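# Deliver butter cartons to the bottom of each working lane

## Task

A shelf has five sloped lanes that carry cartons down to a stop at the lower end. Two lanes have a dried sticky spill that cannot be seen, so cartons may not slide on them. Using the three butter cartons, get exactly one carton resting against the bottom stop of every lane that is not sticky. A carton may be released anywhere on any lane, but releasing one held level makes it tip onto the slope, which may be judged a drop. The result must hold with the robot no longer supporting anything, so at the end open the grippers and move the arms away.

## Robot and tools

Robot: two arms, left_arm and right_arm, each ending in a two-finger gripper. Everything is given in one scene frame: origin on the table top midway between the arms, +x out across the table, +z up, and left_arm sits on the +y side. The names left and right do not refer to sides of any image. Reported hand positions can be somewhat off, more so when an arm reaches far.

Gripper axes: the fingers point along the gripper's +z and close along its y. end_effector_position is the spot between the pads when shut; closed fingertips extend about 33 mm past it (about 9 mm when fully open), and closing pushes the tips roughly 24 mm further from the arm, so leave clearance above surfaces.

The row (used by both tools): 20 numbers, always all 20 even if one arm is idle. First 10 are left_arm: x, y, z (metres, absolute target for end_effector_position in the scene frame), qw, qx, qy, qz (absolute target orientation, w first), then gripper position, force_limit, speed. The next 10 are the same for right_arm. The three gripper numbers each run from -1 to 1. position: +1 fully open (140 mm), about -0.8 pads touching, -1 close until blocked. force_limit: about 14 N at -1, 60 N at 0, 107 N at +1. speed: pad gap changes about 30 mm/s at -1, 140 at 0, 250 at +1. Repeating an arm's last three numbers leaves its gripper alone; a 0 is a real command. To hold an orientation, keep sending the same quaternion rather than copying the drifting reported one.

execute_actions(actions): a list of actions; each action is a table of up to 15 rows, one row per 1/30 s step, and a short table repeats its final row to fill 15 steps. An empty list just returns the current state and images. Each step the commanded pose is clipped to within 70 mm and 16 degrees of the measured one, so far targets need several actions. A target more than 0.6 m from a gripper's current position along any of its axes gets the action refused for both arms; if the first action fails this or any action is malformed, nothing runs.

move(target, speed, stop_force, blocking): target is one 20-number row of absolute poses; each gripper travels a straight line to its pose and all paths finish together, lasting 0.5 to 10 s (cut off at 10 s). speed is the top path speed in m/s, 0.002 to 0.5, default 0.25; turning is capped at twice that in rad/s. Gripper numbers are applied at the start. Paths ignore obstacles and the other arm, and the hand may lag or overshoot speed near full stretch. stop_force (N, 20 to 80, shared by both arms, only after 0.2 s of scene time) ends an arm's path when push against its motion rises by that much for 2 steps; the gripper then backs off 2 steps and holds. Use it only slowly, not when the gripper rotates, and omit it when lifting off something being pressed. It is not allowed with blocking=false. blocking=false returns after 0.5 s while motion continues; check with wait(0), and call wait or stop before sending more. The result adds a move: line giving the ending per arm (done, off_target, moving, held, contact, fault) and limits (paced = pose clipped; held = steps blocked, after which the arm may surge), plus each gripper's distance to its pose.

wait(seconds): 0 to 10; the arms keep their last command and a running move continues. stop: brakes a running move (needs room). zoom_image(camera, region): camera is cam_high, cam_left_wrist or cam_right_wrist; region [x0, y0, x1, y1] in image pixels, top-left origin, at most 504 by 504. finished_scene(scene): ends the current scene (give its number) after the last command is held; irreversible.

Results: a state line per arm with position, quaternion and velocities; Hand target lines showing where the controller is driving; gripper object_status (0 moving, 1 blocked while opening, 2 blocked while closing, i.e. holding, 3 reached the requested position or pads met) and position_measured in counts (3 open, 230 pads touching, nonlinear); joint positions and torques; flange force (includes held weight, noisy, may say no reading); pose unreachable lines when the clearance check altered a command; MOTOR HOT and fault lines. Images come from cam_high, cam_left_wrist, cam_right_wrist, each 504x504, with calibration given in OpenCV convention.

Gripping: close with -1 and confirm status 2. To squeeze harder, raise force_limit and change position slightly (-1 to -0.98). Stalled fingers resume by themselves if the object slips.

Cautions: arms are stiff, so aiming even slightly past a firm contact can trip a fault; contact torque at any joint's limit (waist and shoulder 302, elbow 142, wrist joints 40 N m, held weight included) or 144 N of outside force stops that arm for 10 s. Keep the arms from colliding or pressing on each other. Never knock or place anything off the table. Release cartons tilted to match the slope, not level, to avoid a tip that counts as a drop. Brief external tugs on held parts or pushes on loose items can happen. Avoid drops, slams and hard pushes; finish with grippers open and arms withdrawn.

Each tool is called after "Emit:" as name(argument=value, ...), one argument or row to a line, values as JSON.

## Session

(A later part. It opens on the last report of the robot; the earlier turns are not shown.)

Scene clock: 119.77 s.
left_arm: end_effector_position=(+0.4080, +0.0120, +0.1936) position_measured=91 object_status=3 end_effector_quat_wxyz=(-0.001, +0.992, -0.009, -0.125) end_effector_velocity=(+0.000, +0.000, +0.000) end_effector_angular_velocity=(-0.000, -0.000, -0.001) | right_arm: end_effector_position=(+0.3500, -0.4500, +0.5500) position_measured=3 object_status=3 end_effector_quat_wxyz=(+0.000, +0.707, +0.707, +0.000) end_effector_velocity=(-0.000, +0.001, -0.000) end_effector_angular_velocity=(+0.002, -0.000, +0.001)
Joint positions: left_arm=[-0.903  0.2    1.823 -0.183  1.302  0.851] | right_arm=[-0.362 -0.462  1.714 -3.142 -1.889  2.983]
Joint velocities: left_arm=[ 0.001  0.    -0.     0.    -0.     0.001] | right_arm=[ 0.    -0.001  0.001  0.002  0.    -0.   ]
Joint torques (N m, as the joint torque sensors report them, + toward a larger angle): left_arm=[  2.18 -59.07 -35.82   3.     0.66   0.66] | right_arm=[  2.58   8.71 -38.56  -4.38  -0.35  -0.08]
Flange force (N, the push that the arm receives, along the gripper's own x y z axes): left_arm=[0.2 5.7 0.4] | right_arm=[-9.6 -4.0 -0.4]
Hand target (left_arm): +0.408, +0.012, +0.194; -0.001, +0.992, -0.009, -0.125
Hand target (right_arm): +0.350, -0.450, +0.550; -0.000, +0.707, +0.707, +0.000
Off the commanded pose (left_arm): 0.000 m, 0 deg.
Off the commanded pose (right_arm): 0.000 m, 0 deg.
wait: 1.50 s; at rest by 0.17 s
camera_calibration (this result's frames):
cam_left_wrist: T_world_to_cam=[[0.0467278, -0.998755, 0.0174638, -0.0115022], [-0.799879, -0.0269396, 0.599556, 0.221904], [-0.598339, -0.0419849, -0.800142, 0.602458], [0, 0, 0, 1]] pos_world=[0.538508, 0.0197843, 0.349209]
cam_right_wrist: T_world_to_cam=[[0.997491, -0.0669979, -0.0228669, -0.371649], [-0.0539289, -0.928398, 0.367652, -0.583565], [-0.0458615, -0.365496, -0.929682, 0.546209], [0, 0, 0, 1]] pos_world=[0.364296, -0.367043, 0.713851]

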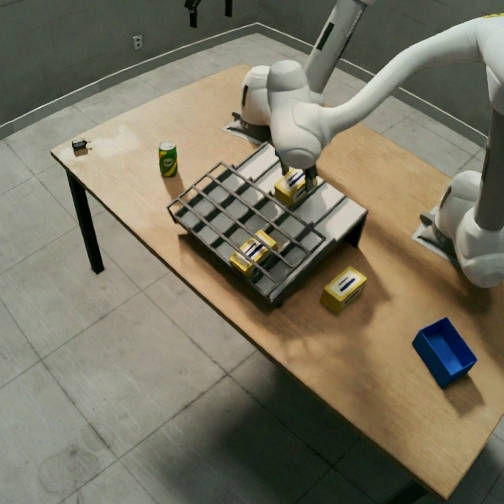

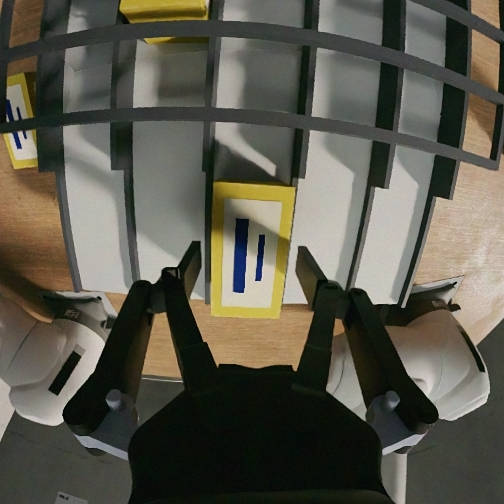

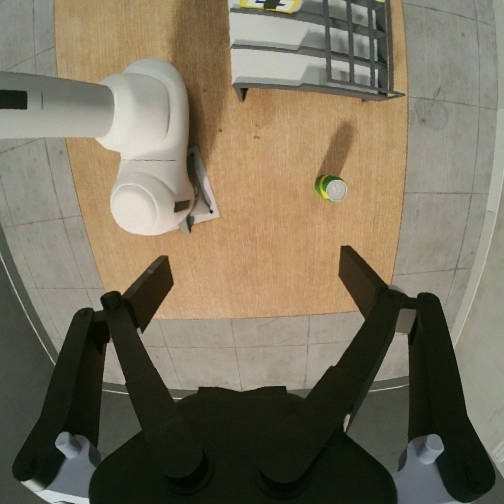

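Emit:
execute_actions(
  actions=[
    [[0.408,0.012,0.1936,-0.001,0.992,-0.009,-0.125,-1,-0.3,-0.3,0.35,-0.45,0.55,0,0.707,0.707,0,1,0,0]],
  ],
)

Emit:
move(
  target=[0.408,0.012,0.218,-0.001,0.992,-0.009,-0.125,-1,-0.3,-0.3,0.35,-0.45,0.55,0,0.707,0.707,0,1,0,0],
  speed=0.1,
)

Emit:
move(
  target=[0.407,-0.074,0.218,-0.001,0.992,-0.009,-0.125,-1,-0.3,-0.3,0.35,-0.45,0.55,0,0.707,0.707,0,1,0,0],
  speed=0.2,
)

Scene clock: 122.83 s.
left_arm: end_effector_position=(+0.4081, +0.0121, +0.1937) position_measured=137 object_status=2 end_effector_quat_wxyz=(-0.001, +0.992, -0.009, -0.125) end_effector_velocity=(-0.001, -0.000, -0.001) end_effector_angular_velocity=(-0.001, +0.002, +0.000) | right_arm: end_effector_position=(+0.3500, -0.4500, +0.5500) position_measured=3 object_status=3 end_effector_quat_wxyz=(+0.000, +0.707, +0.707, +0.000) end_effector_velocity=(+0.000, +0.000, -0.000) end_effector_angular_velocity=(+0.001, +0.001, +0.001)
Joint positions: left_arm=[-0.903  0.2    1.823 -0.183  1.302  0.851] | right_arm=[-0.362 -0.462  1.714 -3.142 -1.889  2.983]
Joint velocities: left_arm=[-0.     0.001  0.001 -0.002 -0.001  0.   ] | right_arm=[ 0.     0.001  0.     0.001 -0.    -0.   ]
Joint torques (N m, as the joint torque sensors report them, + toward a larger angle): left_arm=[ -9.56 -42.45 -35.6   -2.86  -7.77   0.38] | right_arm=[  3.15   8.05 -38.74  -4.31  -0.5   -0.2 ]
Flange force (N, the push that the arm receives, along the gripper's own x y z axes): left_arm=[-6.2 -24.7 -26.4] | right_arm=[-11.4 -2.9 -0.2]
Hand target (left_arm): +0.408, +0.012, +0.194; -0.001, +0.992, -0.009, -0.125
Hand target (right_arm): +0.350, -0.450, +0.550; +0.000, +0.707, +0.707, -0.000
Off the commanded pose (left_arm): 0.000 m, 0 deg.
Off the commanded pose (right_arm): 0.000 m, 0 deg.
camera_calibration (this result's frames):
cam_left_wrist: T_world_to_cam=[[0.0467046, -0.998757, 0.0174286, -0.0113962], [-0.800045, -0.0269537, 0.599334, 0.222031], [-0.598119, -0.0419353, -0.800309, 0.60257], [0, 0, 0, 1]] pos_world=[0.538576, 0.0198715, 0.34937]
cam_right_wrist: T_world_to_cam=[[0.997491, -0.0669979, -0.0228668, -0.371649], [-0.053929, -0.928398, 0.367652, -0.583565], [-0.0458615, -0.365496, -0.929682, 0.546209], [0, 0, 0, 1]] pos_world=[0.364296, -0.367043, 0.713851]

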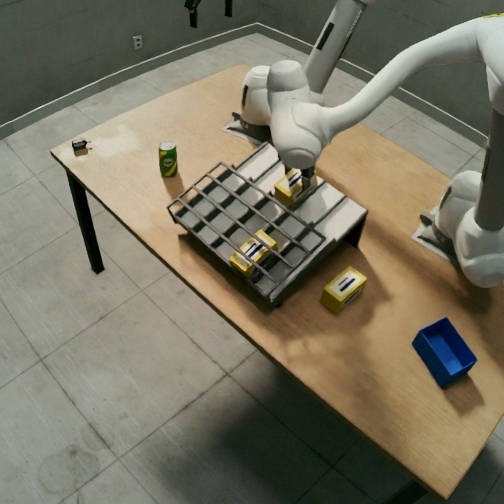

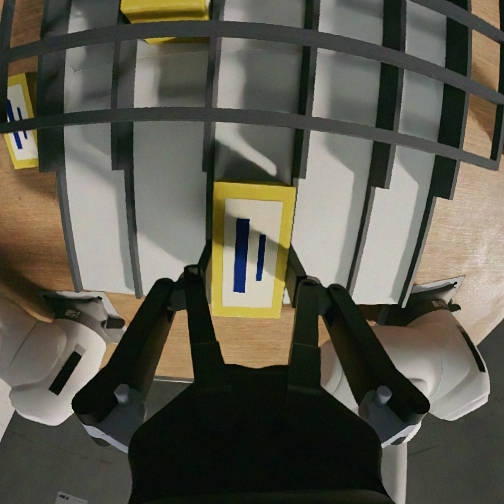

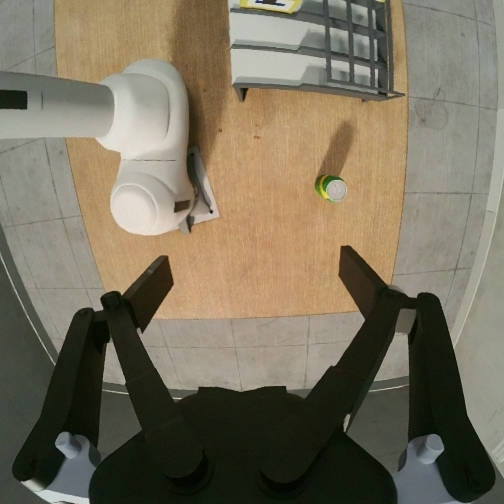

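Scene clock: 123.53 s.
left_arm: end_effector_position=(+0.4080, +0.0120, +0.2180) position_measured=137 object_status=2 end_effector_quat_wxyz=(-0.001, +0.992, -0.009, -0.125) end_effector_velocity=(-0.000, -0.000, +0.000) end_effector_angular_velocity=(+0.000, +0.000, -0.001) | right_arm: end_effector_position=(+0.3500, -0.4500, +0.5500) position_measured=3 object_status=3 end_effector_quat_wxyz=(+0.000, +0.707, +0.707, +0.000) end_effector_velocity=(+0.000, +0.000, -0.000) end_effector_angular_velocity=(+0.001, +0.000, +0.001)
Joint positions: left_arm=[-0.903  0.183  1.796 -0.181  1.345  0.842] | right_arm=[-0.362 -0.462  1.714 -3.142 -1.889  2.983]
Joint velocities: left_arm=[-0.001 -0.    -0.     0.     0.001 -0.   ] | right_arm=[-0.     0.     0.     0.001 -0.    -0.   ]
Joint torques (N m, as the joint torque sensors report them, + toward a larger angle): left_arm=[  0.98 -60.75 -39.07   2.74   0.92   0.76] | right_arm=[  1.36   8.23 -38.38  -4.44  -0.43  -0.03]
Flange force (N, the push that the arm receives, along the gripper's own x y z axes): left_arm=[2.1 4.4 5.0] | right_arm=[-5.2 -1.9 -0.9]
Hand target (left_arm): +0.408, +0.012, +0.218; -0.001, +0.992, -0.009, -0.125
Hand target (right_arm): +0.350, -0.450, +0.550; +0.000, +0.707, +0.707, -0.000
Off the commanded pose (left_arm): 0.000 m, 0 deg.
Off the commanded pose (right_arm): 0.000 m, 0 deg.
move: done
camera_calibration (this result's frames):
cam_left_wrist: T_world_to_cam=[[0.0467428, -0.998755, 0.0174143, -0.0119048], [-0.799866, -0.0269805, 0.599571, 0.207288], [-0.598355, -0.0419547, -0.800132, 0.621954], [0, 0, 0, 1]] pos_world=[0.538508, 0.0197966, 0.373569]
cam_right_wrist: T_world_to_cam=[[0.997491, -0.0669979, -0.022867, -0.371649], [-0.053929, -0.928398, 0.367652, -0.583565], [-0.0458616, -0.365497, -0.929682, 0.546209], [0, 0, 0, 1]] pos_world=[0.364296, -0.367043, 0.713851]

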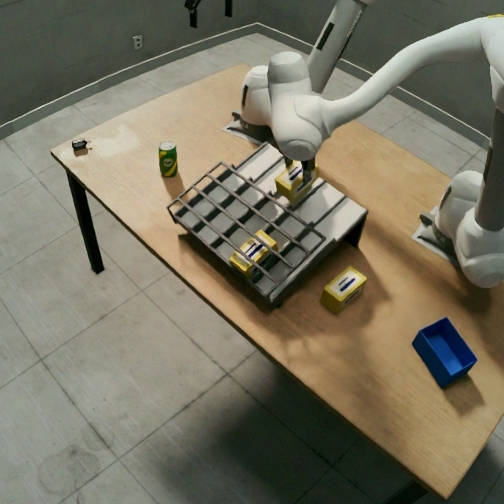

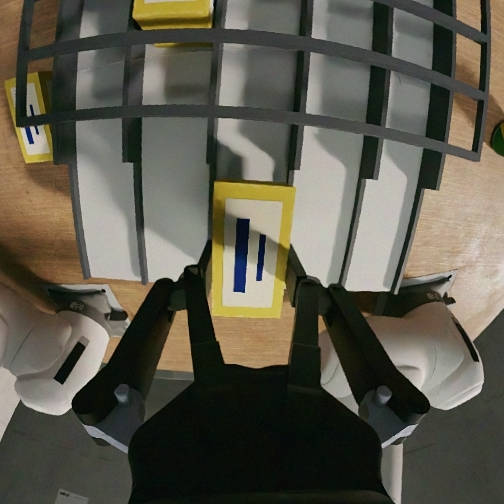

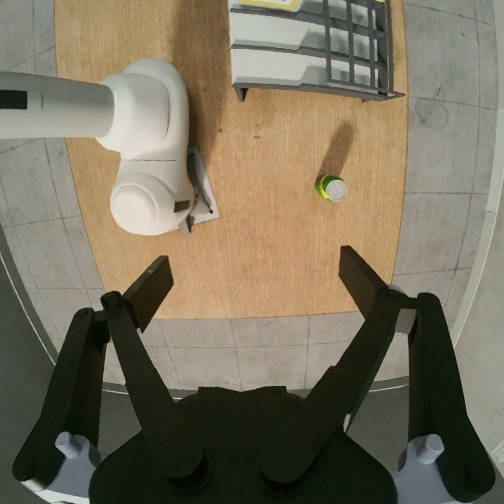

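Scene clock: 124.33 s.
left_arm: end_effector_position=(+0.4070, -0.0739, +0.2180) position_measured=137 object_status=2 end_effector_quat_wxyz=(-0.001, +0.992, -0.009, -0.125) end_effector_velocity=(+0.001, +0.000, +0.000) end_effector_angular_velocity=(-0.000, -0.000, +0.001) | right_arm: end_effector_position=(+0.3500, -0.4500, +0.5500) position_measured=3 object_status=3 end_effector_quat_wxyz=(+0.000, +0.707, +0.707, +0.000) end_effector_velocity=(-0.000, -0.000, +0.000) end_effector_angular_velocity=(-0.001, -0.001, -0.000)
Joint positions: left_arm=[-0.991  0.275  1.679 -0.196  1.354  0.756] | right_arm=[-0.362 -0.462  1.714 -3.142 -1.889  2.983]
Joint velocities: left_arm=[ 0.001  0.    -0.001  0.     0.     0.   ] | right_arm=[-0.    -0.001 -0.    -0.001 -0.    -0.   ]
Joint torques (N m, as the joint torque sensors report them, + toward a larger angle): left_arm=[  2.09 -70.7  -39.19   2.63   0.97   0.95] | right_arm=[  2.33   7.99 -38.28  -4.45  -0.27  -0.16]
Flange force (N, the push that the arm receives, along the gripper's own x y z axes): left_arm=[1.2 5.7 4.6] | right_arm=[-8.4 -2.7 -1.5]
Hand target (left_arm): +0.407, -0.074, +0.218; -0.001, +0.992, -0.009, -0.125
Hand target (right_arm): +0.350, -0.450, +0.550; +0.000, +0.707, +0.707, -0.000
Off the commanded pose (left_arm): 0.000 m, 0 deg.
Off the commanded pose (right_arm): 0.000 m, 0 deg.
move: done
camera_calibration (this result's frames):
cam_left_wrist: T_world_to_cam=[[0.0467551, -0.998754, 0.0174476, -0.0977198], [-0.799919, -0.0269741, 0.599501, 0.204177], [-0.598283, -0.0419863, -0.800184, 0.617787], [0, 0, 0, 1]] pos_world=[0.537506, -0.066152, 0.373644]
cam_right_wrist: T_world_to_cam=[[0.997491, -0.0669979, -0.022867, -0.371649], [-0.053929, -0.928398, 0.367652, -0.583565], [-0.0458616, -0.365496, -0.929682, 0.546209], [0, 0, 0, 1]] pos_world=[0.364296, -0.367043, 0.713851]

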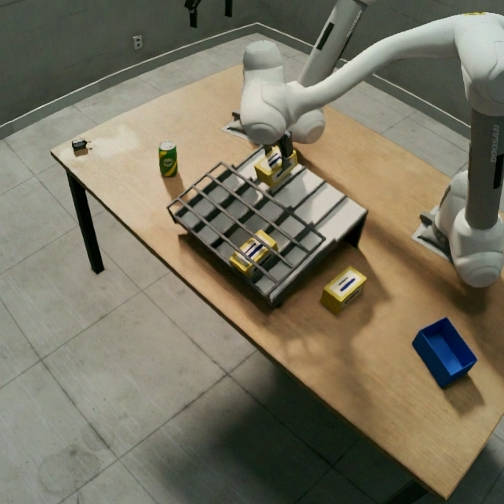

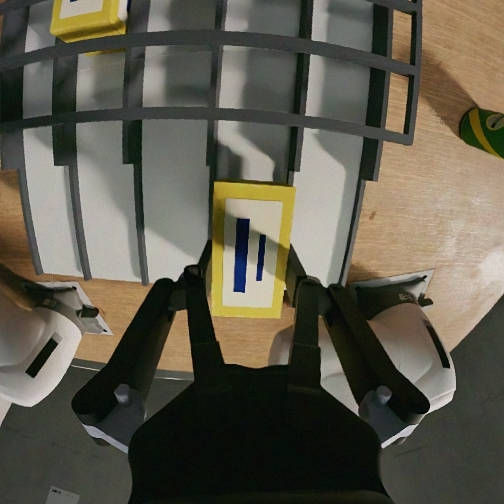

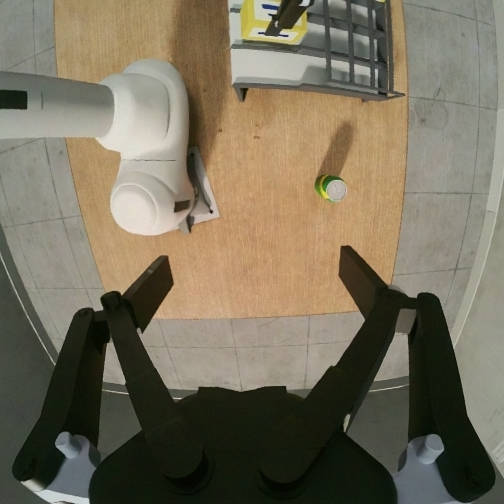

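Aligned.

Emit:
move(
  target=[0.407,-0.074,0.198,-0.001,0.992,-0.009,-0.125,-1,-0.3,-0.3,0.35,-0.45,0.55,0,0.707,0.707,0,1,0,0],
  speed=0.1,
)

Emit:
move(
  target=[0.407,-0.074,0.185,-0.001,0.992,-0.009,-0.125,-1,-0.3,-0.3,0.35,-0.45,0.55,0,0.707,0.707,0,1,0,0],
  speed=0.005,
  stop_force=20,
)

Scene clock: 126.73 s.
left_arm: end_effector_position=(+0.4070, -0.0740, +0.1980) position_measured=137 object_status=2 end_effector_quat_wxyz=(-0.001, +0.992, -0.009, -0.125) end_effector_velocity=(-0.000, +0.000, -0.001) end_effector_angular_velocity=(+0.002, +0.001, +0.002) | right_arm: end_effector_position=(+0.3500, -0.4500, +0.5500) position_measured=3 object_status=3 end_effector_quat_wxyz=(+0.000, +0.707, +0.707, +0.000) end_effector_velocity=(+0.000, -0.000, +0.000) end_effector_angular_velocity=(-0.001, -0.001, -0.000)
Joint positions: left_arm=[-0.991  0.287  1.701 -0.198  1.32   0.763] | right_arm=[-0.362 -0.462  1.714 -3.142 -1.889  2.983]
Joint velocities: left_arm=[ 0.     0.001  0.001  0.     0.    -0.002] | right_arm=[-0.     0.    -0.001 -0.001 -0.     0.   ]
Joint torques (N m, as the joint torque sensors report them, + toward a larger angle): left_arm=[  0.64 -71.64 -38.66   2.56   0.77   1.03] | right_arm=[  1.68   8.03 -38.68  -4.27  -0.62  -0.07]
Flange force (N, the push that the arm receives, along the gripper's own x y z axes): left_arm=[2.8 4.7 4.3] | right_arm=[-6.3 -2.1 -0.3]
Hand target (left_arm): +0.407, -0.074, +0.198; -0.001, +0.992, -0.009, -0.125
Hand target (right_arm): +0.350, -0.450, +0.550; +0.000, +0.707, +0.707, -0.000
Off the commanded pose (left_arm): 0.000 m, 0 deg.
Off the commanded pose (right_arm): 0.000 m, 0 deg.
move: done
camera_calibration (this result's frames):
cam_left_wrist: T_world_to_cam=[[0.0467044, -0.998756, 0.0174917, -0.0974293], [-0.799897, -0.0269054, 0.599534, 0.216154], [-0.598317, -0.0419924, -0.800158, 0.601792], [0, 0, 0, 1]] pos_world=[0.537513, -0.0662216, 0.353642]
cam_right_wrist: T_world_to_cam=[[0.997491, -0.066998, -0.022867, -0.371649], [-0.0539291, -0.928398, 0.367652, -0.583565], [-0.0458616, -0.365496, -0.929682, 0.546209], [0, 0, 0, 1]] pos_world=[0.364296, -0.367043, 0.713851]

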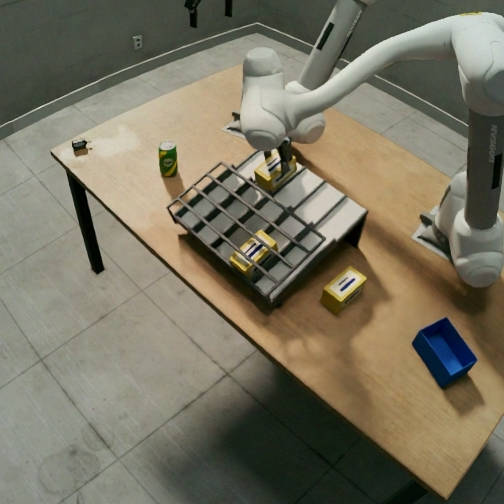

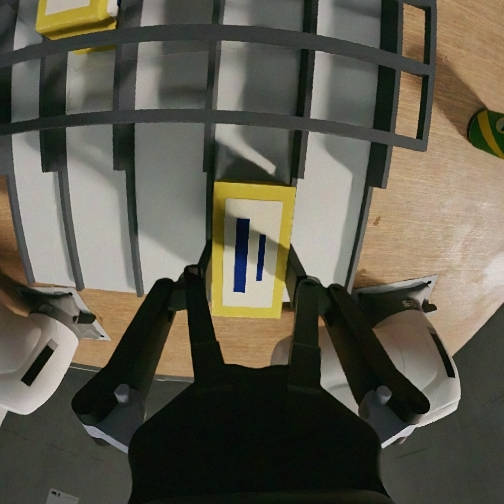

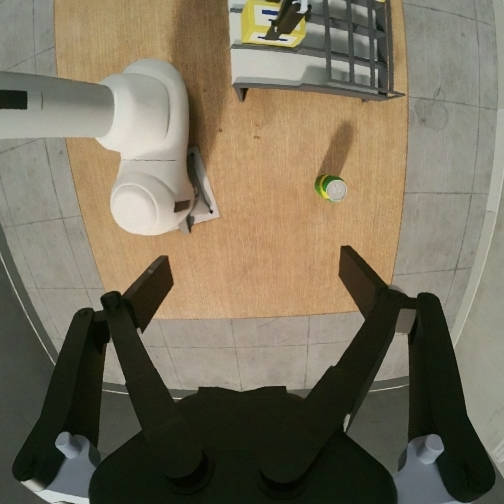

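Scene clock: 128.03 s.
left_arm: end_effector_position=(+0.4071, -0.0741, +0.1932) position_measured=137 object_status=2 end_effector_quat_wxyz=(-0.001, +0.992, -0.009, -0.125) end_effector_velocity=(-0.000, +0.001, -0.000) end_effector_angular_velocity=(+0.002, +0.002, +0.000) | right_arm: end_effector_position=(+0.3500, -0.4500, +0.5500) position_measured=3 object_status=3 end_effector_quat_wxyz=(+0.000, +0.707, +0.707, +0.000) end_effector_velocity=(-0.000, +0.000, +0.000) end_effector_angular_velocity=(+0.000, -0.000, +0.000)
Joint positions: left_arm=[-0.991  0.291  1.706 -0.198  1.312  0.765] | right_arm=[-0.362 -0.462  1.714 -3.142 -1.889  2.983]
Joint velocities: left_arm=[ 0.001  0.     0.    -0.     0.003 -0.   ] | right_arm=[ 0. -0. -0.  0. -0.  0.]
Joint torques (N m, as the joint torque sensors report them, + toward a larger angle): left_arm=[ -3.15 -52.45 -20.74   1.92   1.69   0.76] | right_arm=[  1.97   8.32 -38.55  -4.25  -0.35  -0.19]
Flange force (N, the push that the arm receives, along the gripper's own x y z axes): left_arm=[3.7 5.7 -27.0] | right_arm=[-6.8 -2.8 -0.8]
Hand target (left_arm): +0.407, -0.074, +0.193; -0.001, +0.992, -0.009, -0.125
Hand target (right_arm): +0.350, -0.450, +0.550; +0.000, +0.707, +0.707, -0.000
Off the commanded pose (left_arm): 0.008 m, 0 deg.
Off the commanded pose (right_arm): 0.000 m, 0 deg.
move: contact (left_arm)
camera_calibration (this result's frames):
cam_left_wrist: T_world_to_cam=[[0.0465688, -0.998759, 0.0176497, -0.0974184], [-0.799957, -0.0267059, 0.599462, 0.219159], [-0.598247, -0.0420352, -0.800208, 0.597948], [0, 0, 0, 1]] pos_world=[0.537576, -0.0663097, 0.348825]
cam_right_wrist: T_world_to_cam=[[0.997491, -0.0669979, -0.022867, -0.371649], [-0.053929, -0.928398, 0.367652, -0.583565], [-0.0458616, -0.365496, -0.929682, 0.546209], [0, 0, 0, 1]] pos_world=[0.364296, -0.367043, 0.713851]

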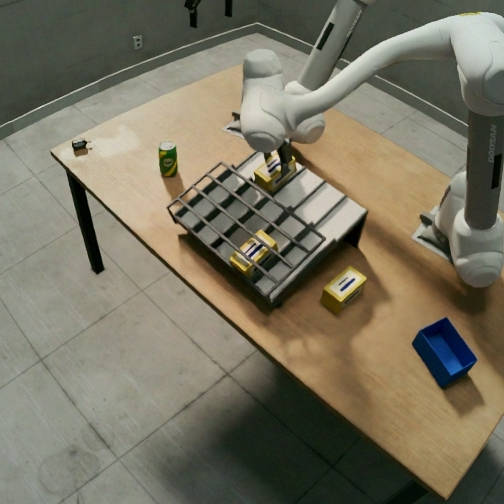

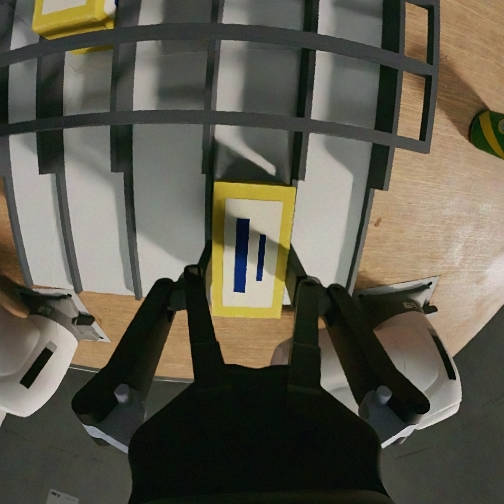

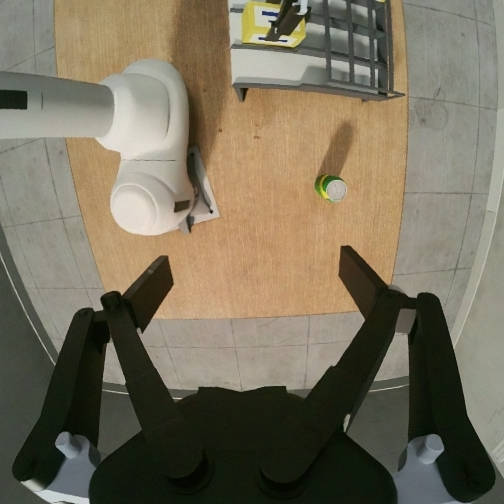

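Emit:
execute_actions(
  actions=[
    [[0.407,-0.074,0.1937,-0.001,0.992,-0.009,-0.125,0.4,-0.3,-0.3,0.35,-0.45,0.55,0,0.707,0.707,0,1,0,0]],
  ],
)

Emit:
move(
  target=[0.41,-0.03,0.26,-0.001,0.992,-0.009,-0.125,0.4,-0.3,-0.3,0.35,-0.45,0.55,0,0.707,0.707,0,1,0,0],
)

Emit:
move(
  target=[0.514,0.322,0.25,0,1,-0.009,0,0.4,-0.3,-0.3,0.35,-0.45,0.55,0,0.707,0.707,0,1,0,0],
  speed=0.4,
)

Emit:
move(
  target=[0.514,0.322,0.11,0,1,-0.009,0,0.4,-0.3,-0.3,0.35,-0.45,0.55,0,0.707,0.707,0,1,0,0],
)

Scene clock: 131.50 s.
left_arm: end_effector_position=(+0.4070, -0.0740, +0.1937) position_measured=78 object_status=0 end_effector_quat_wxyz=(-0.001, +0.992, -0.009, -0.125) end_effector_velocity=(-0.000, -0.000, -0.000) end_effector_angular_velocity=(+0.000, -0.000, -0.000) | right_arm: end_effector_position=(+0.3500, -0.4500, +0.5500) position_measured=3 object_status=3 end_effector_quat_wxyz=(+0.000, +0.707, +0.707, +0.000) end_effector_velocity=(-0.000, -0.000, +0.001) end_effector_angular_velocity=(-0.001, -0.001, -0.000)
Joint positions: left_arm=[-0.991  0.29   1.706 -0.198  1.313  0.764] | right_arm=[-0.362 -0.462  1.714 -3.142 -1.889  2.983]
Joint velocities: left_arm=[-0.001  0.    -0.     0.    -0.    -0.001] | right_arm=[ 0.    -0.001 -0.001 -0.001 -0.     0.   ]
Joint torques (N m, as the joint torque sensors report them, + toward a larger angle): left_arm=[  0.85 -66.91 -36.59   2.78   0.63   0.83] | right_arm=[  1.62   7.81 -38.39  -4.32  -0.35  -0.25]
Flange force (N, the push that the arm receives, along the gripper's own x y z axes): left_arm=[-0.8 2.4 -0.2] | right_arm=[-5.2 -2.0 -1.4]
Hand target (left_arm): +0.407, -0.074, +0.194; -0.001, +0.992, -0.009, -0.125
Hand target (right_arm): +0.350, -0.450, +0.550; +0.000, +0.707, +0.707, -0.000
Off the commanded pose (left_arm): 0.000 m, 0 deg.
Off the commanded pose (right_arm): 0.000 m, 0 deg.
camera_calibration (this result's frames):
cam_left_wrist: T_world_to_cam=[[0.0467208, -0.998756, 0.0174418, -0.0973339], [-0.799875, -0.0269469, 0.599562, 0.218728], [-0.598346, -0.0419632, -0.800138, 0.598321], [0, 0, 0, 1]] pos_world=[0.537506, -0.0662113, 0.349297]
cam_right_wrist: T_world_to_cam=[[0.997491, -0.066998, -0.0228669, -0.371649], [-0.053929, -0.928398, 0.367652, -0.583565], [-0.0458615, -0.365496, -0.929682, 0.546209], [0, 0, 0, 1]] pos_world=[0.364296, -0.367043, 0.713851]

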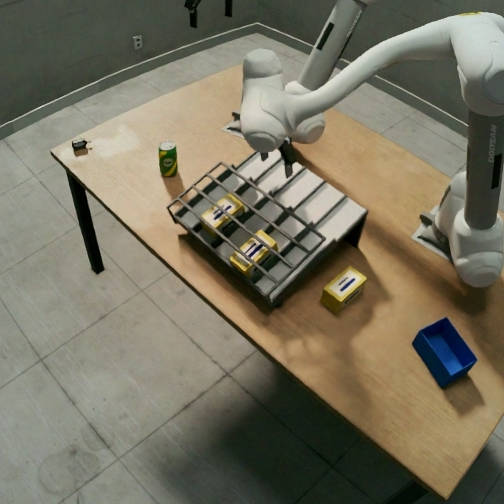

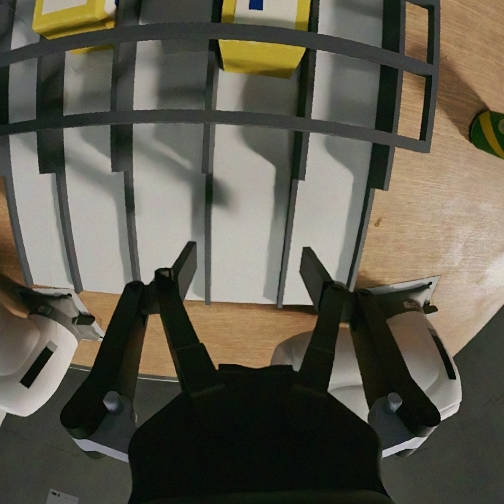

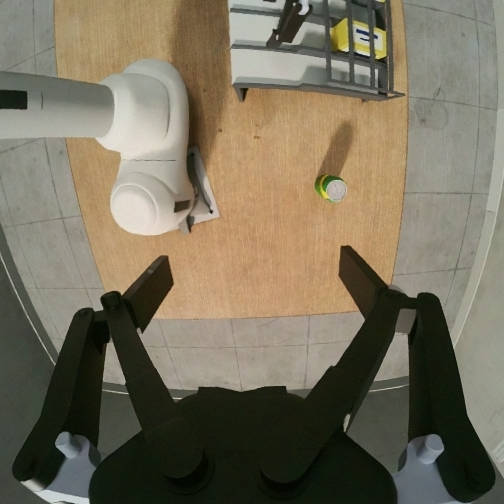

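Scene clock: 132.23 s.
left_arm: end_effector_position=(+0.4100, -0.0300, +0.2599) position_measured=78 object_status=3 end_effector_quat_wxyz=(-0.001, +0.992, -0.009, -0.125) end_effector_velocity=(+0.001, -0.000, +0.001) end_effector_angular_velocity=(-0.001, -0.001, -0.001) | right_arm: end_effector_position=(+0.3500, -0.4500, +0.5500) position_measured=3 object_status=3 end_effector_quat_wxyz=(+0.000, +0.707, +0.707, +0.000) end_effector_velocity=(+0.000, -0.001, +0.000) end_effector_angular_velocity=(-0.002, -0.000, -0.000)
Joint positions: left_arm=[-0.945  0.206  1.688 -0.186  1.422  0.787] | right_arm=[-0.362 -0.462  1.714 -3.142 -1.889  2.983]
Joint velocities: left_arm=[ 0.    -0.001 -0.001  0.     0.     0.001] | right_arm=[ 0.     0.    -0.001 -0.002 -0.    -0.   ]
Joint torques (N m, as the joint torque sensors report them, + toward a larger angle): left_arm=[  2.58 -61.64 -37.93   2.79   0.67   0.95] | right_arm=[  2.34   8.14 -38.49  -4.48  -0.38  -0.15]
Flange force (N, the push that the arm receives, along the gripper's own x y z axes): left_arm=[-0.6 6.5 -0.1] | right_arm=[-8.5 -2.6 -1.0]
Hand target (left_arm): +0.410, -0.030, +0.260; -0.001, +0.992, -0.009, -0.125
Hand target (right_arm): +0.350, -0.450, +0.550; +0.000, +0.707, +0.707, -0.000
Off the commanded pose (left_arm): 0.000 m, 0 deg.
Off the commanded pose (right_arm): 0.000 m, 0 deg.
move: done
camera_calibration (this result's frames):
cam_left_wrist: T_world_to_cam=[[0.0467508, -0.998756, 0.0173611, -0.054689], [-0.799831, -0.0270163, 0.599617, 0.182569], [-0.598402, -0.0419186, -0.800099, 0.654956], [0, 0, 0, 1]] pos_world=[0.540508, -0.0222338, 0.415507]
cam_right_wrist: T_world_to_cam=[[0.997491, -0.066998, -0.0228668, -0.371649], [-0.0539291, -0.928398, 0.367652, -0.583565], [-0.0458614, -0.365496, -0.929682, 0.546209], [0, 0, 0, 1]] pos_world=[0.364296, -0.367043, 0.713851]

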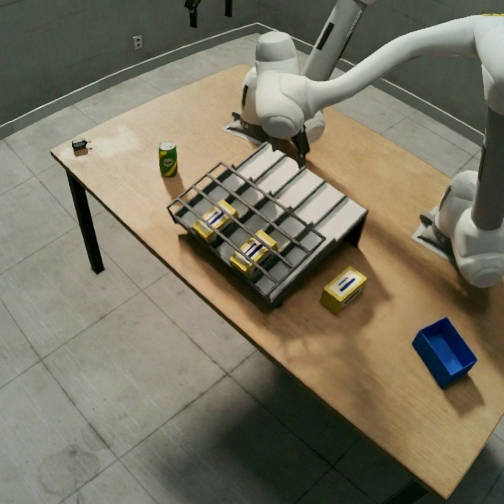

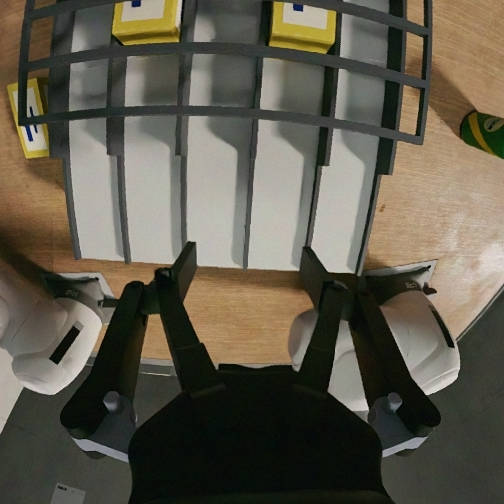

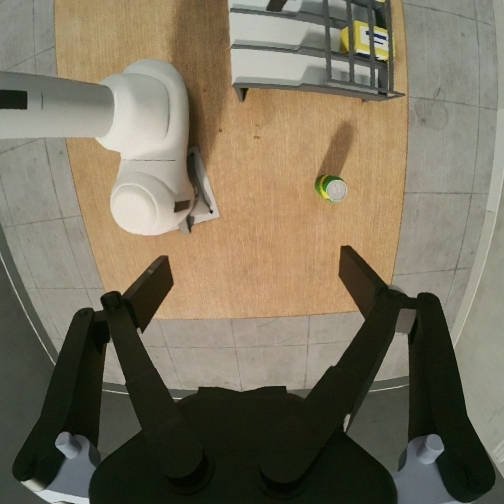

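Scene clock: 133.63 s.
left_arm: end_effector_position=(+0.5139, +0.3218, +0.2499) position_measured=78 object_status=3 end_effector_quat_wxyz=(+0.000, +1.000, -0.009, -0.000) end_effector_velocity=(+0.000, -0.000, +0.000) end_effector_angular_velocity=(-0.000, -0.000, -0.001) | right_arm: end_effector_position=(+0.3500, -0.4500, +0.5500) position_measured=3 object_status=3 end_effector_quat_wxyz=(+0.000, +0.707, +0.707, +0.000) end_effector_velocity=(+0.000, -0.000, -0.000) end_effector_angular_velocity=(+0.000, +0.001, +0.000)
Joint positions: left_arm=[-0.403 -0.05   1.966 -0.001  1.226  1.285] | right_arm=[-0.362 -0.462  1.714 -3.142 -1.889  2.983]
Joint velocities: left_arm=[ 0.     0.    -0.001 -0.    -0.     0.001] | right_arm=[-0.  0.  0. -0. -0. -0.]
Joint torques (N m, as the joint torque sensors report them, + toward a larger angle): left_arm=[  0.01 -36.97 -39.44   3.36   0.03   0.52] | right_arm=[  3.01   8.04 -38.4   -4.41  -0.39  -0.04]
Flange force (N, the push that the arm receives, along the gripper's own x y z axes): left_arm=[3.8 2.1 2.2] | right_arm=[-11.5 -2.8 -1.1]
Hand target (left_arm): +0.514, +0.322, +0.250; +0.000, +1.000, -0.009, -0.000
Hand target (right_arm): +0.350, -0.450, +0.550; +0.000, +0.707, +0.707, -0.000
Off the commanded pose (left_arm): 0.000 m, 0 deg.
Off the commanded pose (right_arm): 0.000 m, 0 deg.
move: done
camera_calibration (this result's frames):
cam_left_wrist: T_world_to_cam=[[0.0406268, -0.998624, 0.0331696, 0.29111], [-0.923484, -0.0248541, 0.38283, 0.398218], [-0.381479, -0.0461848, -0.923223, 0.64457], [0, 0, 0, 1]] pos_world=[0.601811, 0.330376, 0.432976]
cam_right_wrist: T_world_to_cam=[[0.997491, -0.0669979, -0.0228669, -0.371649], [-0.053929, -0.928398, 0.367652, -0.583565], [-0.0458615, -0.365496, -0.929682, 0.546209], [0, 0, 0, 1]] pos_world=[0.364296, -0.367043, 0.713851]

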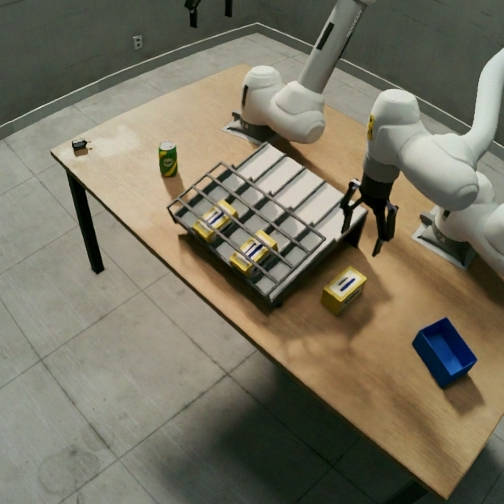

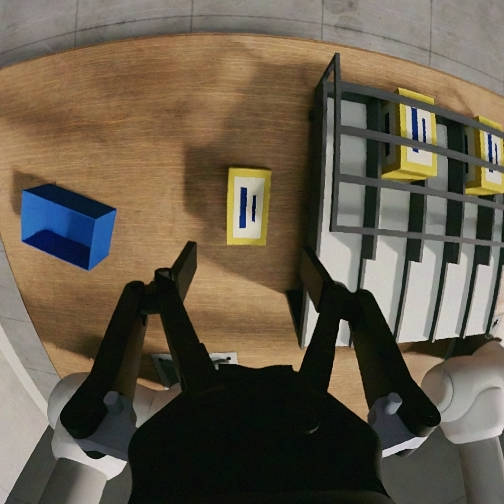

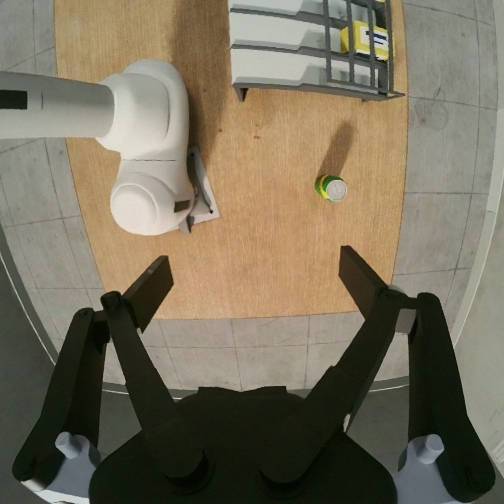

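Scene clock: 134.57 s.
left_arm: end_effector_position=(+0.5140, +0.3220, +0.1101) position_measured=78 object_status=3 end_effector_quat_wxyz=(+0.000, +1.000, -0.009, +0.000) end_effector_velocity=(+0.000, +0.000, -0.000) end_effector_angular_velocity=(-0.000, -0.001, +0.001) | right_arm: end_effector_position=(+0.3500, -0.4500, +0.5500) position_measured=3 object_status=3 end_effector_quat_wxyz=(+0.000, +0.707, +0.707, +0.000) end_effector_velocity=(-0.000, +0.000, +0.001) end_effector_angular_velocity=(+0.000, -0.002, +0.000)
Joint positions: left_arm=[-0.403  0.069  2.13  -0.     0.943  1.285] | right_arm=[-0.362 -0.462  1.714 -3.142 -1.889  2.983]
Joint velocities: left_arm=[ 0.    -0.     0.     0.    -0.001 -0.001] | right_arm=[-0.    -0.001 -0.001  0.001 -0.     0.   ]
Joint torques (N m, as the joint torque sensors report them, + toward a larger angle): left_arm=[ -1.33 -43.22 -32.22   2.88   0.2    0.46] | right_arm=[  2.94   8.26 -38.54  -4.39  -0.53  -0.23]
Flange force (N, the push that the arm receives, along the gripper's own x y z axes): left_arm=[6.3 -0.6 1.2] | right_arm=[-10.4 -3.7 -0.6]
Hand target (left_arm): +0.514, +0.322, +0.110; +0.000, +1.000, -0.009, -0.000
Hand target (right_arm): +0.350, -0.450, +0.550; +0.000, +0.707, +0.707, -0.000
Off the commanded pose (left_arm): 0.000 m, 0 deg.
Off the commanded pose (right_arm): 0.000 m, 0 deg.
move: done
camera_calibration (this result's frames):
cam_left_wrist: T_world_to_cam=[[0.0404116, -0.998645, 0.032788, 0.296133], [-0.923661, -0.0248219, 0.382406, 0.451997], [-0.381074, -0.0457387, -0.923412, 0.515219], [0, 0, 0, 1]] pos_world=[0.601861, 0.330516, 0.293203]
cam_right_wrist: T_world_to_cam=[[0.997491, -0.0669979, -0.022867, -0.371649], [-0.0539289, -0.928398, 0.367652, -0.583565], [-0.0458616, -0.365497, -0.929682, 0.546209], [0, 0, 0, 1]] pos_world=[0.364296, -0.367043, 0.713851]

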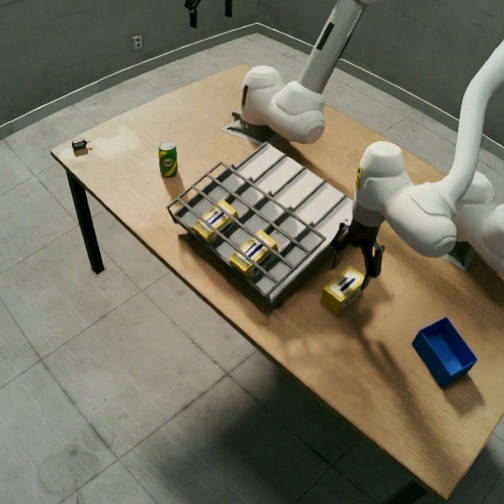

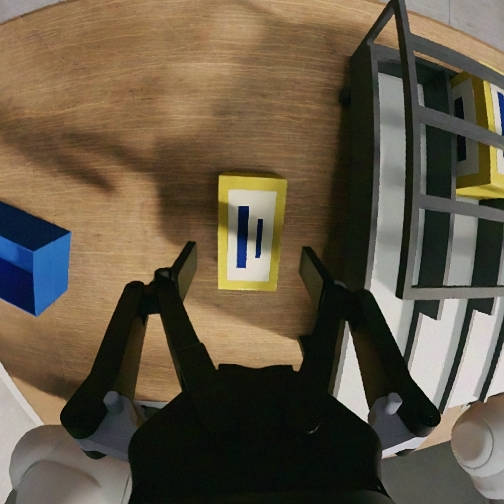

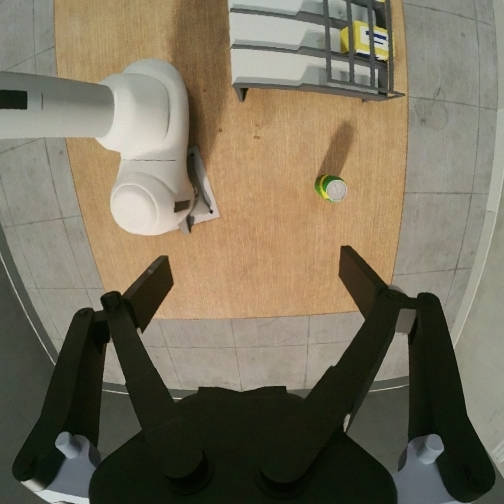

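Emit:
move(
  target=[0.519,0.322,0.066,0,1,-0.009,0,0.4,-0.3,-0.3,0.35,-0.45,0.55,0,0.707,0.707,0,1,0,0],
  speed=0.1,
)

Emit:
execute_actions(
  actions=[
    [[0.519,0.322,0.066,0,1,-0.009,0,-1,-0.3,-0.3,0.35,-0.45,0.55,0,0.707,0.707,0,1,0,0]],
  ],
)

Emit:
move(
  target=[0.46,0.325,0.255,-0.001,0.992,-0.009,-0.125,-1,-0.3,-0.3,0.35,-0.45,0.55,0,0.707,0.707,0,1,0,0],
  speed=0.3,
)

Scene clock: 138.03 s.
left_arm: end_effector_position=(+0.5190, +0.3220, +0.0661) position_measured=78 object_status=3 end_effector_quat_wxyz=(+0.000, +1.000, -0.009, +0.000) end_effector_velocity=(+0.000, -0.000, -0.000) end_effector_angular_velocity=(+0.000, -0.001, -0.000) | right_arm: end_effector_position=(+0.3500, -0.4500, +0.5500) position_measured=3 object_status=3 end_effector_quat_wxyz=(+0.000, +0.707, +0.707, +0.000) end_effector_velocity=(+0.000, -0.000, -0.000) end_effector_angular_velocity=(-0.000, -0.000, +0.000)
Joint positions: left_arm=[-0.4    0.129  2.162 -0.     0.85   1.288] | right_arm=[-0.362 -0.462  1.714 -3.142 -1.889  2.983]
Joint velocities: left_arm=[-0.     0.    -0.     0.    -0.001  0.   ] | right_arm=[ 0.  0.  0. -0.  0. -0.]
Joint torques (N m, as the joint torque sensors report them, + toward a larger angle): left_arm=[  1.64 -47.58 -31.17   2.54   0.32   0.7 ] | right_arm=[  1.64   8.4  -38.89  -4.3   -0.44  -0.12]
Flange force (N, the push that the arm receives, along the gripper's own x y z axes): left_arm=[3.2 5.6 4.5] | right_arm=[-5.9 -3.0 0.2]
Hand target (left_arm): +0.519, +0.322, +0.066; +0.000, +1.000, -0.009, -0.000
Hand target (right_arm): +0.350, -0.450, +0.550; +0.000, +0.707, +0.707, -0.000
Off the commanded pose (left_arm): 0.000 m, 0 deg.
Off the commanded pose (right_arm): 0.000 m, 0 deg.
move: done
camera_calibration (this result's frames):
cam_left_wrist: T_world_to_cam=[[0.0405426, -0.998639, 0.0328022, 0.297293], [-0.923627, -0.024934, 0.38248, 0.473451], [-0.381142, -0.0458038, -0.923381, 0.476489], [0, 0, 0, 1]] pos_world=[0.60685, 0.330518, 0.249144]
cam_right_wrist: T_world_to_cam=[[0.997491, -0.0669979, -0.0228669, -0.371649], [-0.053929, -0.928398, 0.367652, -0.583565], [-0.0458615, -0.365496, -0.929682, 0.546209], [0, 0, 0, 1]] pos_world=[0.364296, -0.367043, 0.713851]

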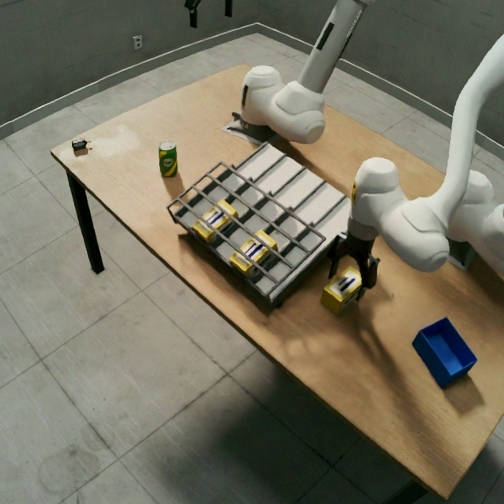

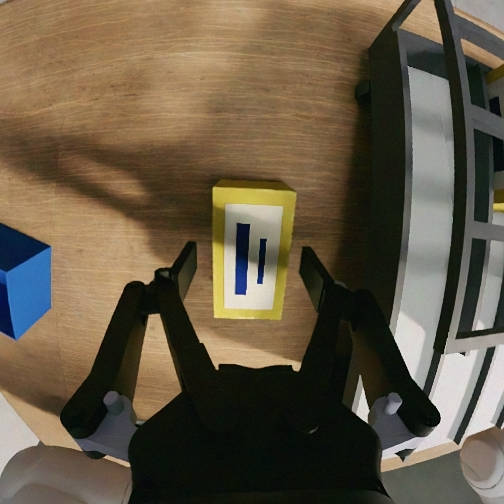

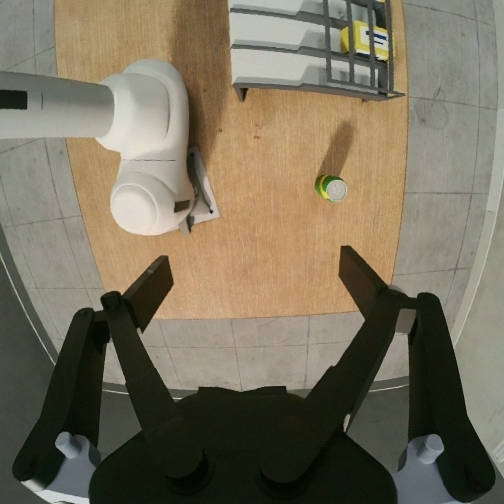

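Scene clock: 138.53 s.
left_arm: end_effector_position=(+0.5190, +0.3220, +0.0660) position_measured=137 object_status=0 end_effector_quat_wxyz=(+0.000, +1.000, -0.009, +0.000) end_effector_velocity=(+0.000, -0.000, +0.000) end_effector_angular_velocity=(-0.001, -0.000, -0.000) | right_arm: end_effector_position=(+0.3500, -0.4500, +0.5500) position_measured=3 object_status=3 end_effector_quat_wxyz=(+0.000, +0.707, +0.707, +0.000) end_effector_velocity=(-0.000, +0.000, -0.000) end_effector_angular_velocity=(+0.001, -0.000, +0.000)
Joint positions: left_arm=[-0.4    0.129  2.162 -0.     0.85   1.288] | right_arm=[-0.362 -0.462  1.714 -3.142 -1.889  2.983]
Joint velocities: left_arm=[-0.    -0.001 -0.    -0.001  0.     0.001] | right_arm=[ 0.    -0.001  0.001  0.001 -0.     0.   ]
Joint torques (N m, as the joint torque sensors report them, + toward a larger angle): left_arm=[  0.33 -27.83 -21.42   1.52  -2.     0.58] | right_arm=[  2.08   9.31 -38.27  -4.3   -0.47  -0.09]
Flange force (N, the push that the arm receives, along the gripper's own x y z axes): left_arm=[-7.0 0.3 -34.2] | right_arm=[-7.5 -4.6 -0.5]
Hand target (left_arm): +0.519, +0.322, +0.066; +0.000, +1.000, -0.009, +0.000
Hand target (right_arm): +0.350, -0.450, +0.550; +0.000, +0.707, +0.707, -0.000
Off the commanded pose (left_arm): 0.000 m, 0 deg.
Off the commanded pose (right_arm): 0.000 m, 0 deg.
camera_calibration (this result's frames):
cam_left_wrist: T_world_to_cam=[[0.0405733, -0.998638, 0.0327877, 0.297301], [-0.923616, -0.0249667, 0.382505, 0.473469], [-0.381165, -0.0458027, -0.923372, 0.476453], [0, 0, 0, 1]] pos_world=[0.606848, 0.33054, 0.249091]
cam_right_wrist: T_world_to_cam=[[0.997491, -0.0669978, -0.0228669, -0.371649], [-0.0539289, -0.928398, 0.367652, -0.583565], [-0.0458615, -0.365496, -0.929682, 0.546209], [0, 0, 0, 1]] pos_world=[0.364296, -0.367043, 0.713851]

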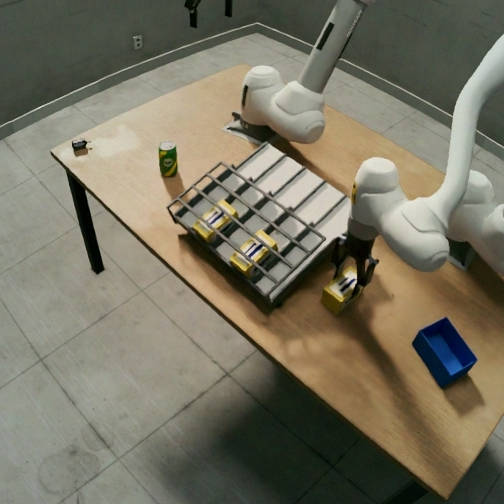

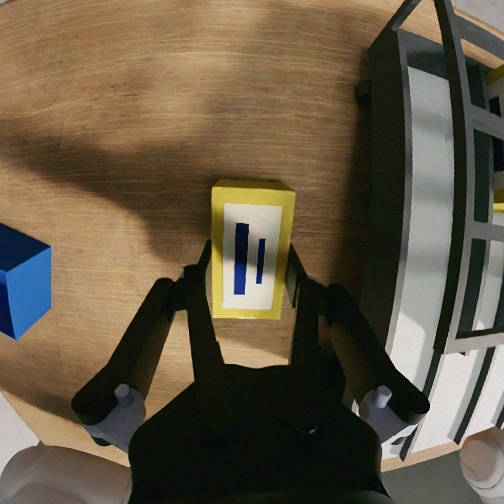

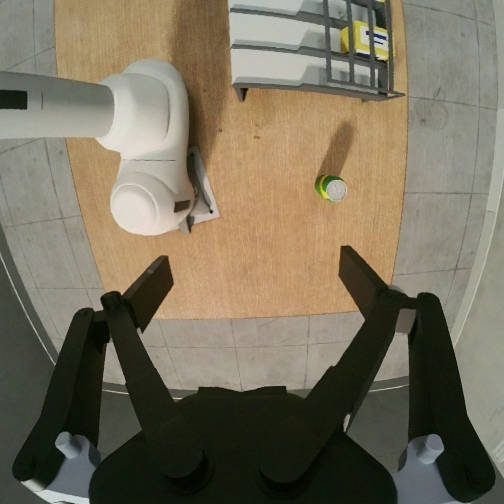

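Scene clock: 139.60 s.
left_arm: end_effector_position=(+0.4600, +0.3251, +0.2550) position_measured=137 object_status=2 end_effector_quat_wxyz=(-0.001, +0.992, -0.009, -0.125) end_effector_velocity=(+0.000, -0.000, +0.001) end_effector_angular_velocity=(+0.000, -0.000, +0.001) | right_arm: end_effector_position=(+0.3500, -0.4500, +0.5500) position_measured=3 object_status=3 end_effector_quat_wxyz=(+0.000, +0.707, +0.707, +0.000) end_effector_velocity=(-0.000, +0.000, +0.000) end_effector_angular_velocity=(+0.000, -0.000, +0.000)
Joint positions: left_arm=[-0.384 -0.002  1.93  -0.066  1.456  1.32 ] | right_arm=[-0.362 -0.462  1.714 -3.142 -1.889  2.983]
Joint velocities: left_arm=[-0.001 -0.    -0.001 -0.     0.001 -0.002] | right_arm=[-0.    -0.     0.     0.001  0.    -0.   ]
Joint torques (N m, as the joint torque sensors report them, + toward a larger angle): left_arm=[ -0.2  -40.7  -40.4    3.26   1.19   0.81] | right_arm=[  3.07   8.67 -38.08  -4.29  -0.39   0.  ]
Flange force (N, the push that the arm receives, along the gripper's own x y z axes): left_arm=[1.9 0.9 5.0] | right_arm=[-11.9 -4.0 -1.4]
Hand target (left_arm): +0.460, +0.325, +0.255; -0.001, +0.992, -0.009, -0.125
Hand target (right_arm): +0.350, -0.450, +0.550; +0.000, +0.707, +0.707, -0.000
Off the commanded pose (left_arm): 0.000 m, 0 deg.
Off the commanded pose (right_arm): 0.000 m, 0 deg.
move: done
camera_calibration (this result's frames):
cam_left_wrist: T_world_to_cam=[[0.0467171, -0.998762, 0.0170629, 0.297787], [-0.799908, -0.0271737, 0.599508, 0.235199], [-0.598302, -0.041656, -0.800187, 0.695699], [0, 0, 0, 1]] pos_world=[0.590463, 0.33279, 0.410605]
cam_right_wrist: T_world_to_cam=[[0.997491, -0.0669979, -0.0228669, -0.371649], [-0.0539289, -0.928398, 0.367652, -0.583565], [-0.0458615, -0.365496, -0.929682, 0.546209], [0, 0, 0, 1]] pos_world=[0.364296, -0.367043, 0.713851]

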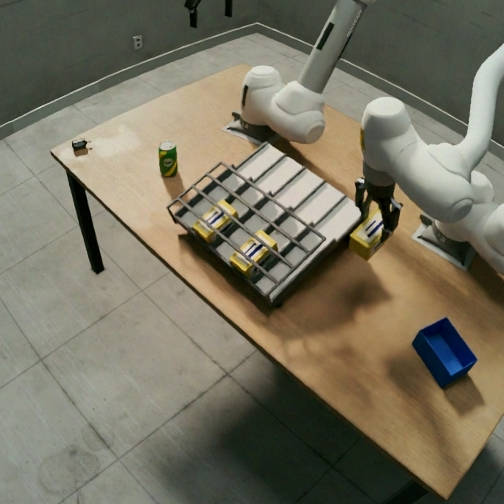

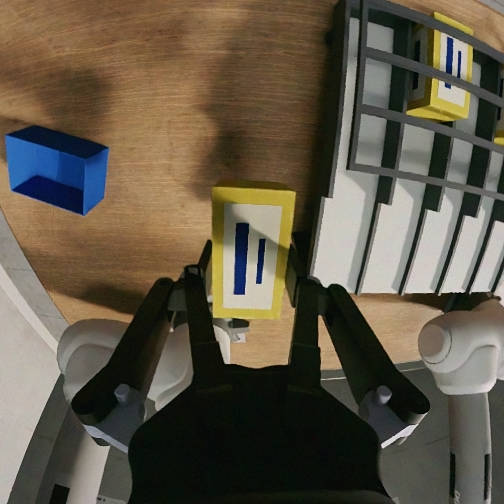

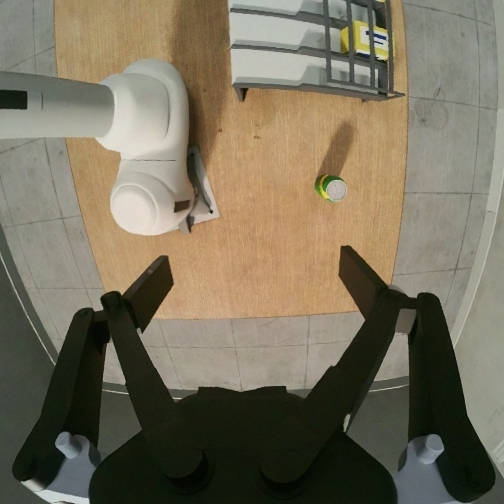

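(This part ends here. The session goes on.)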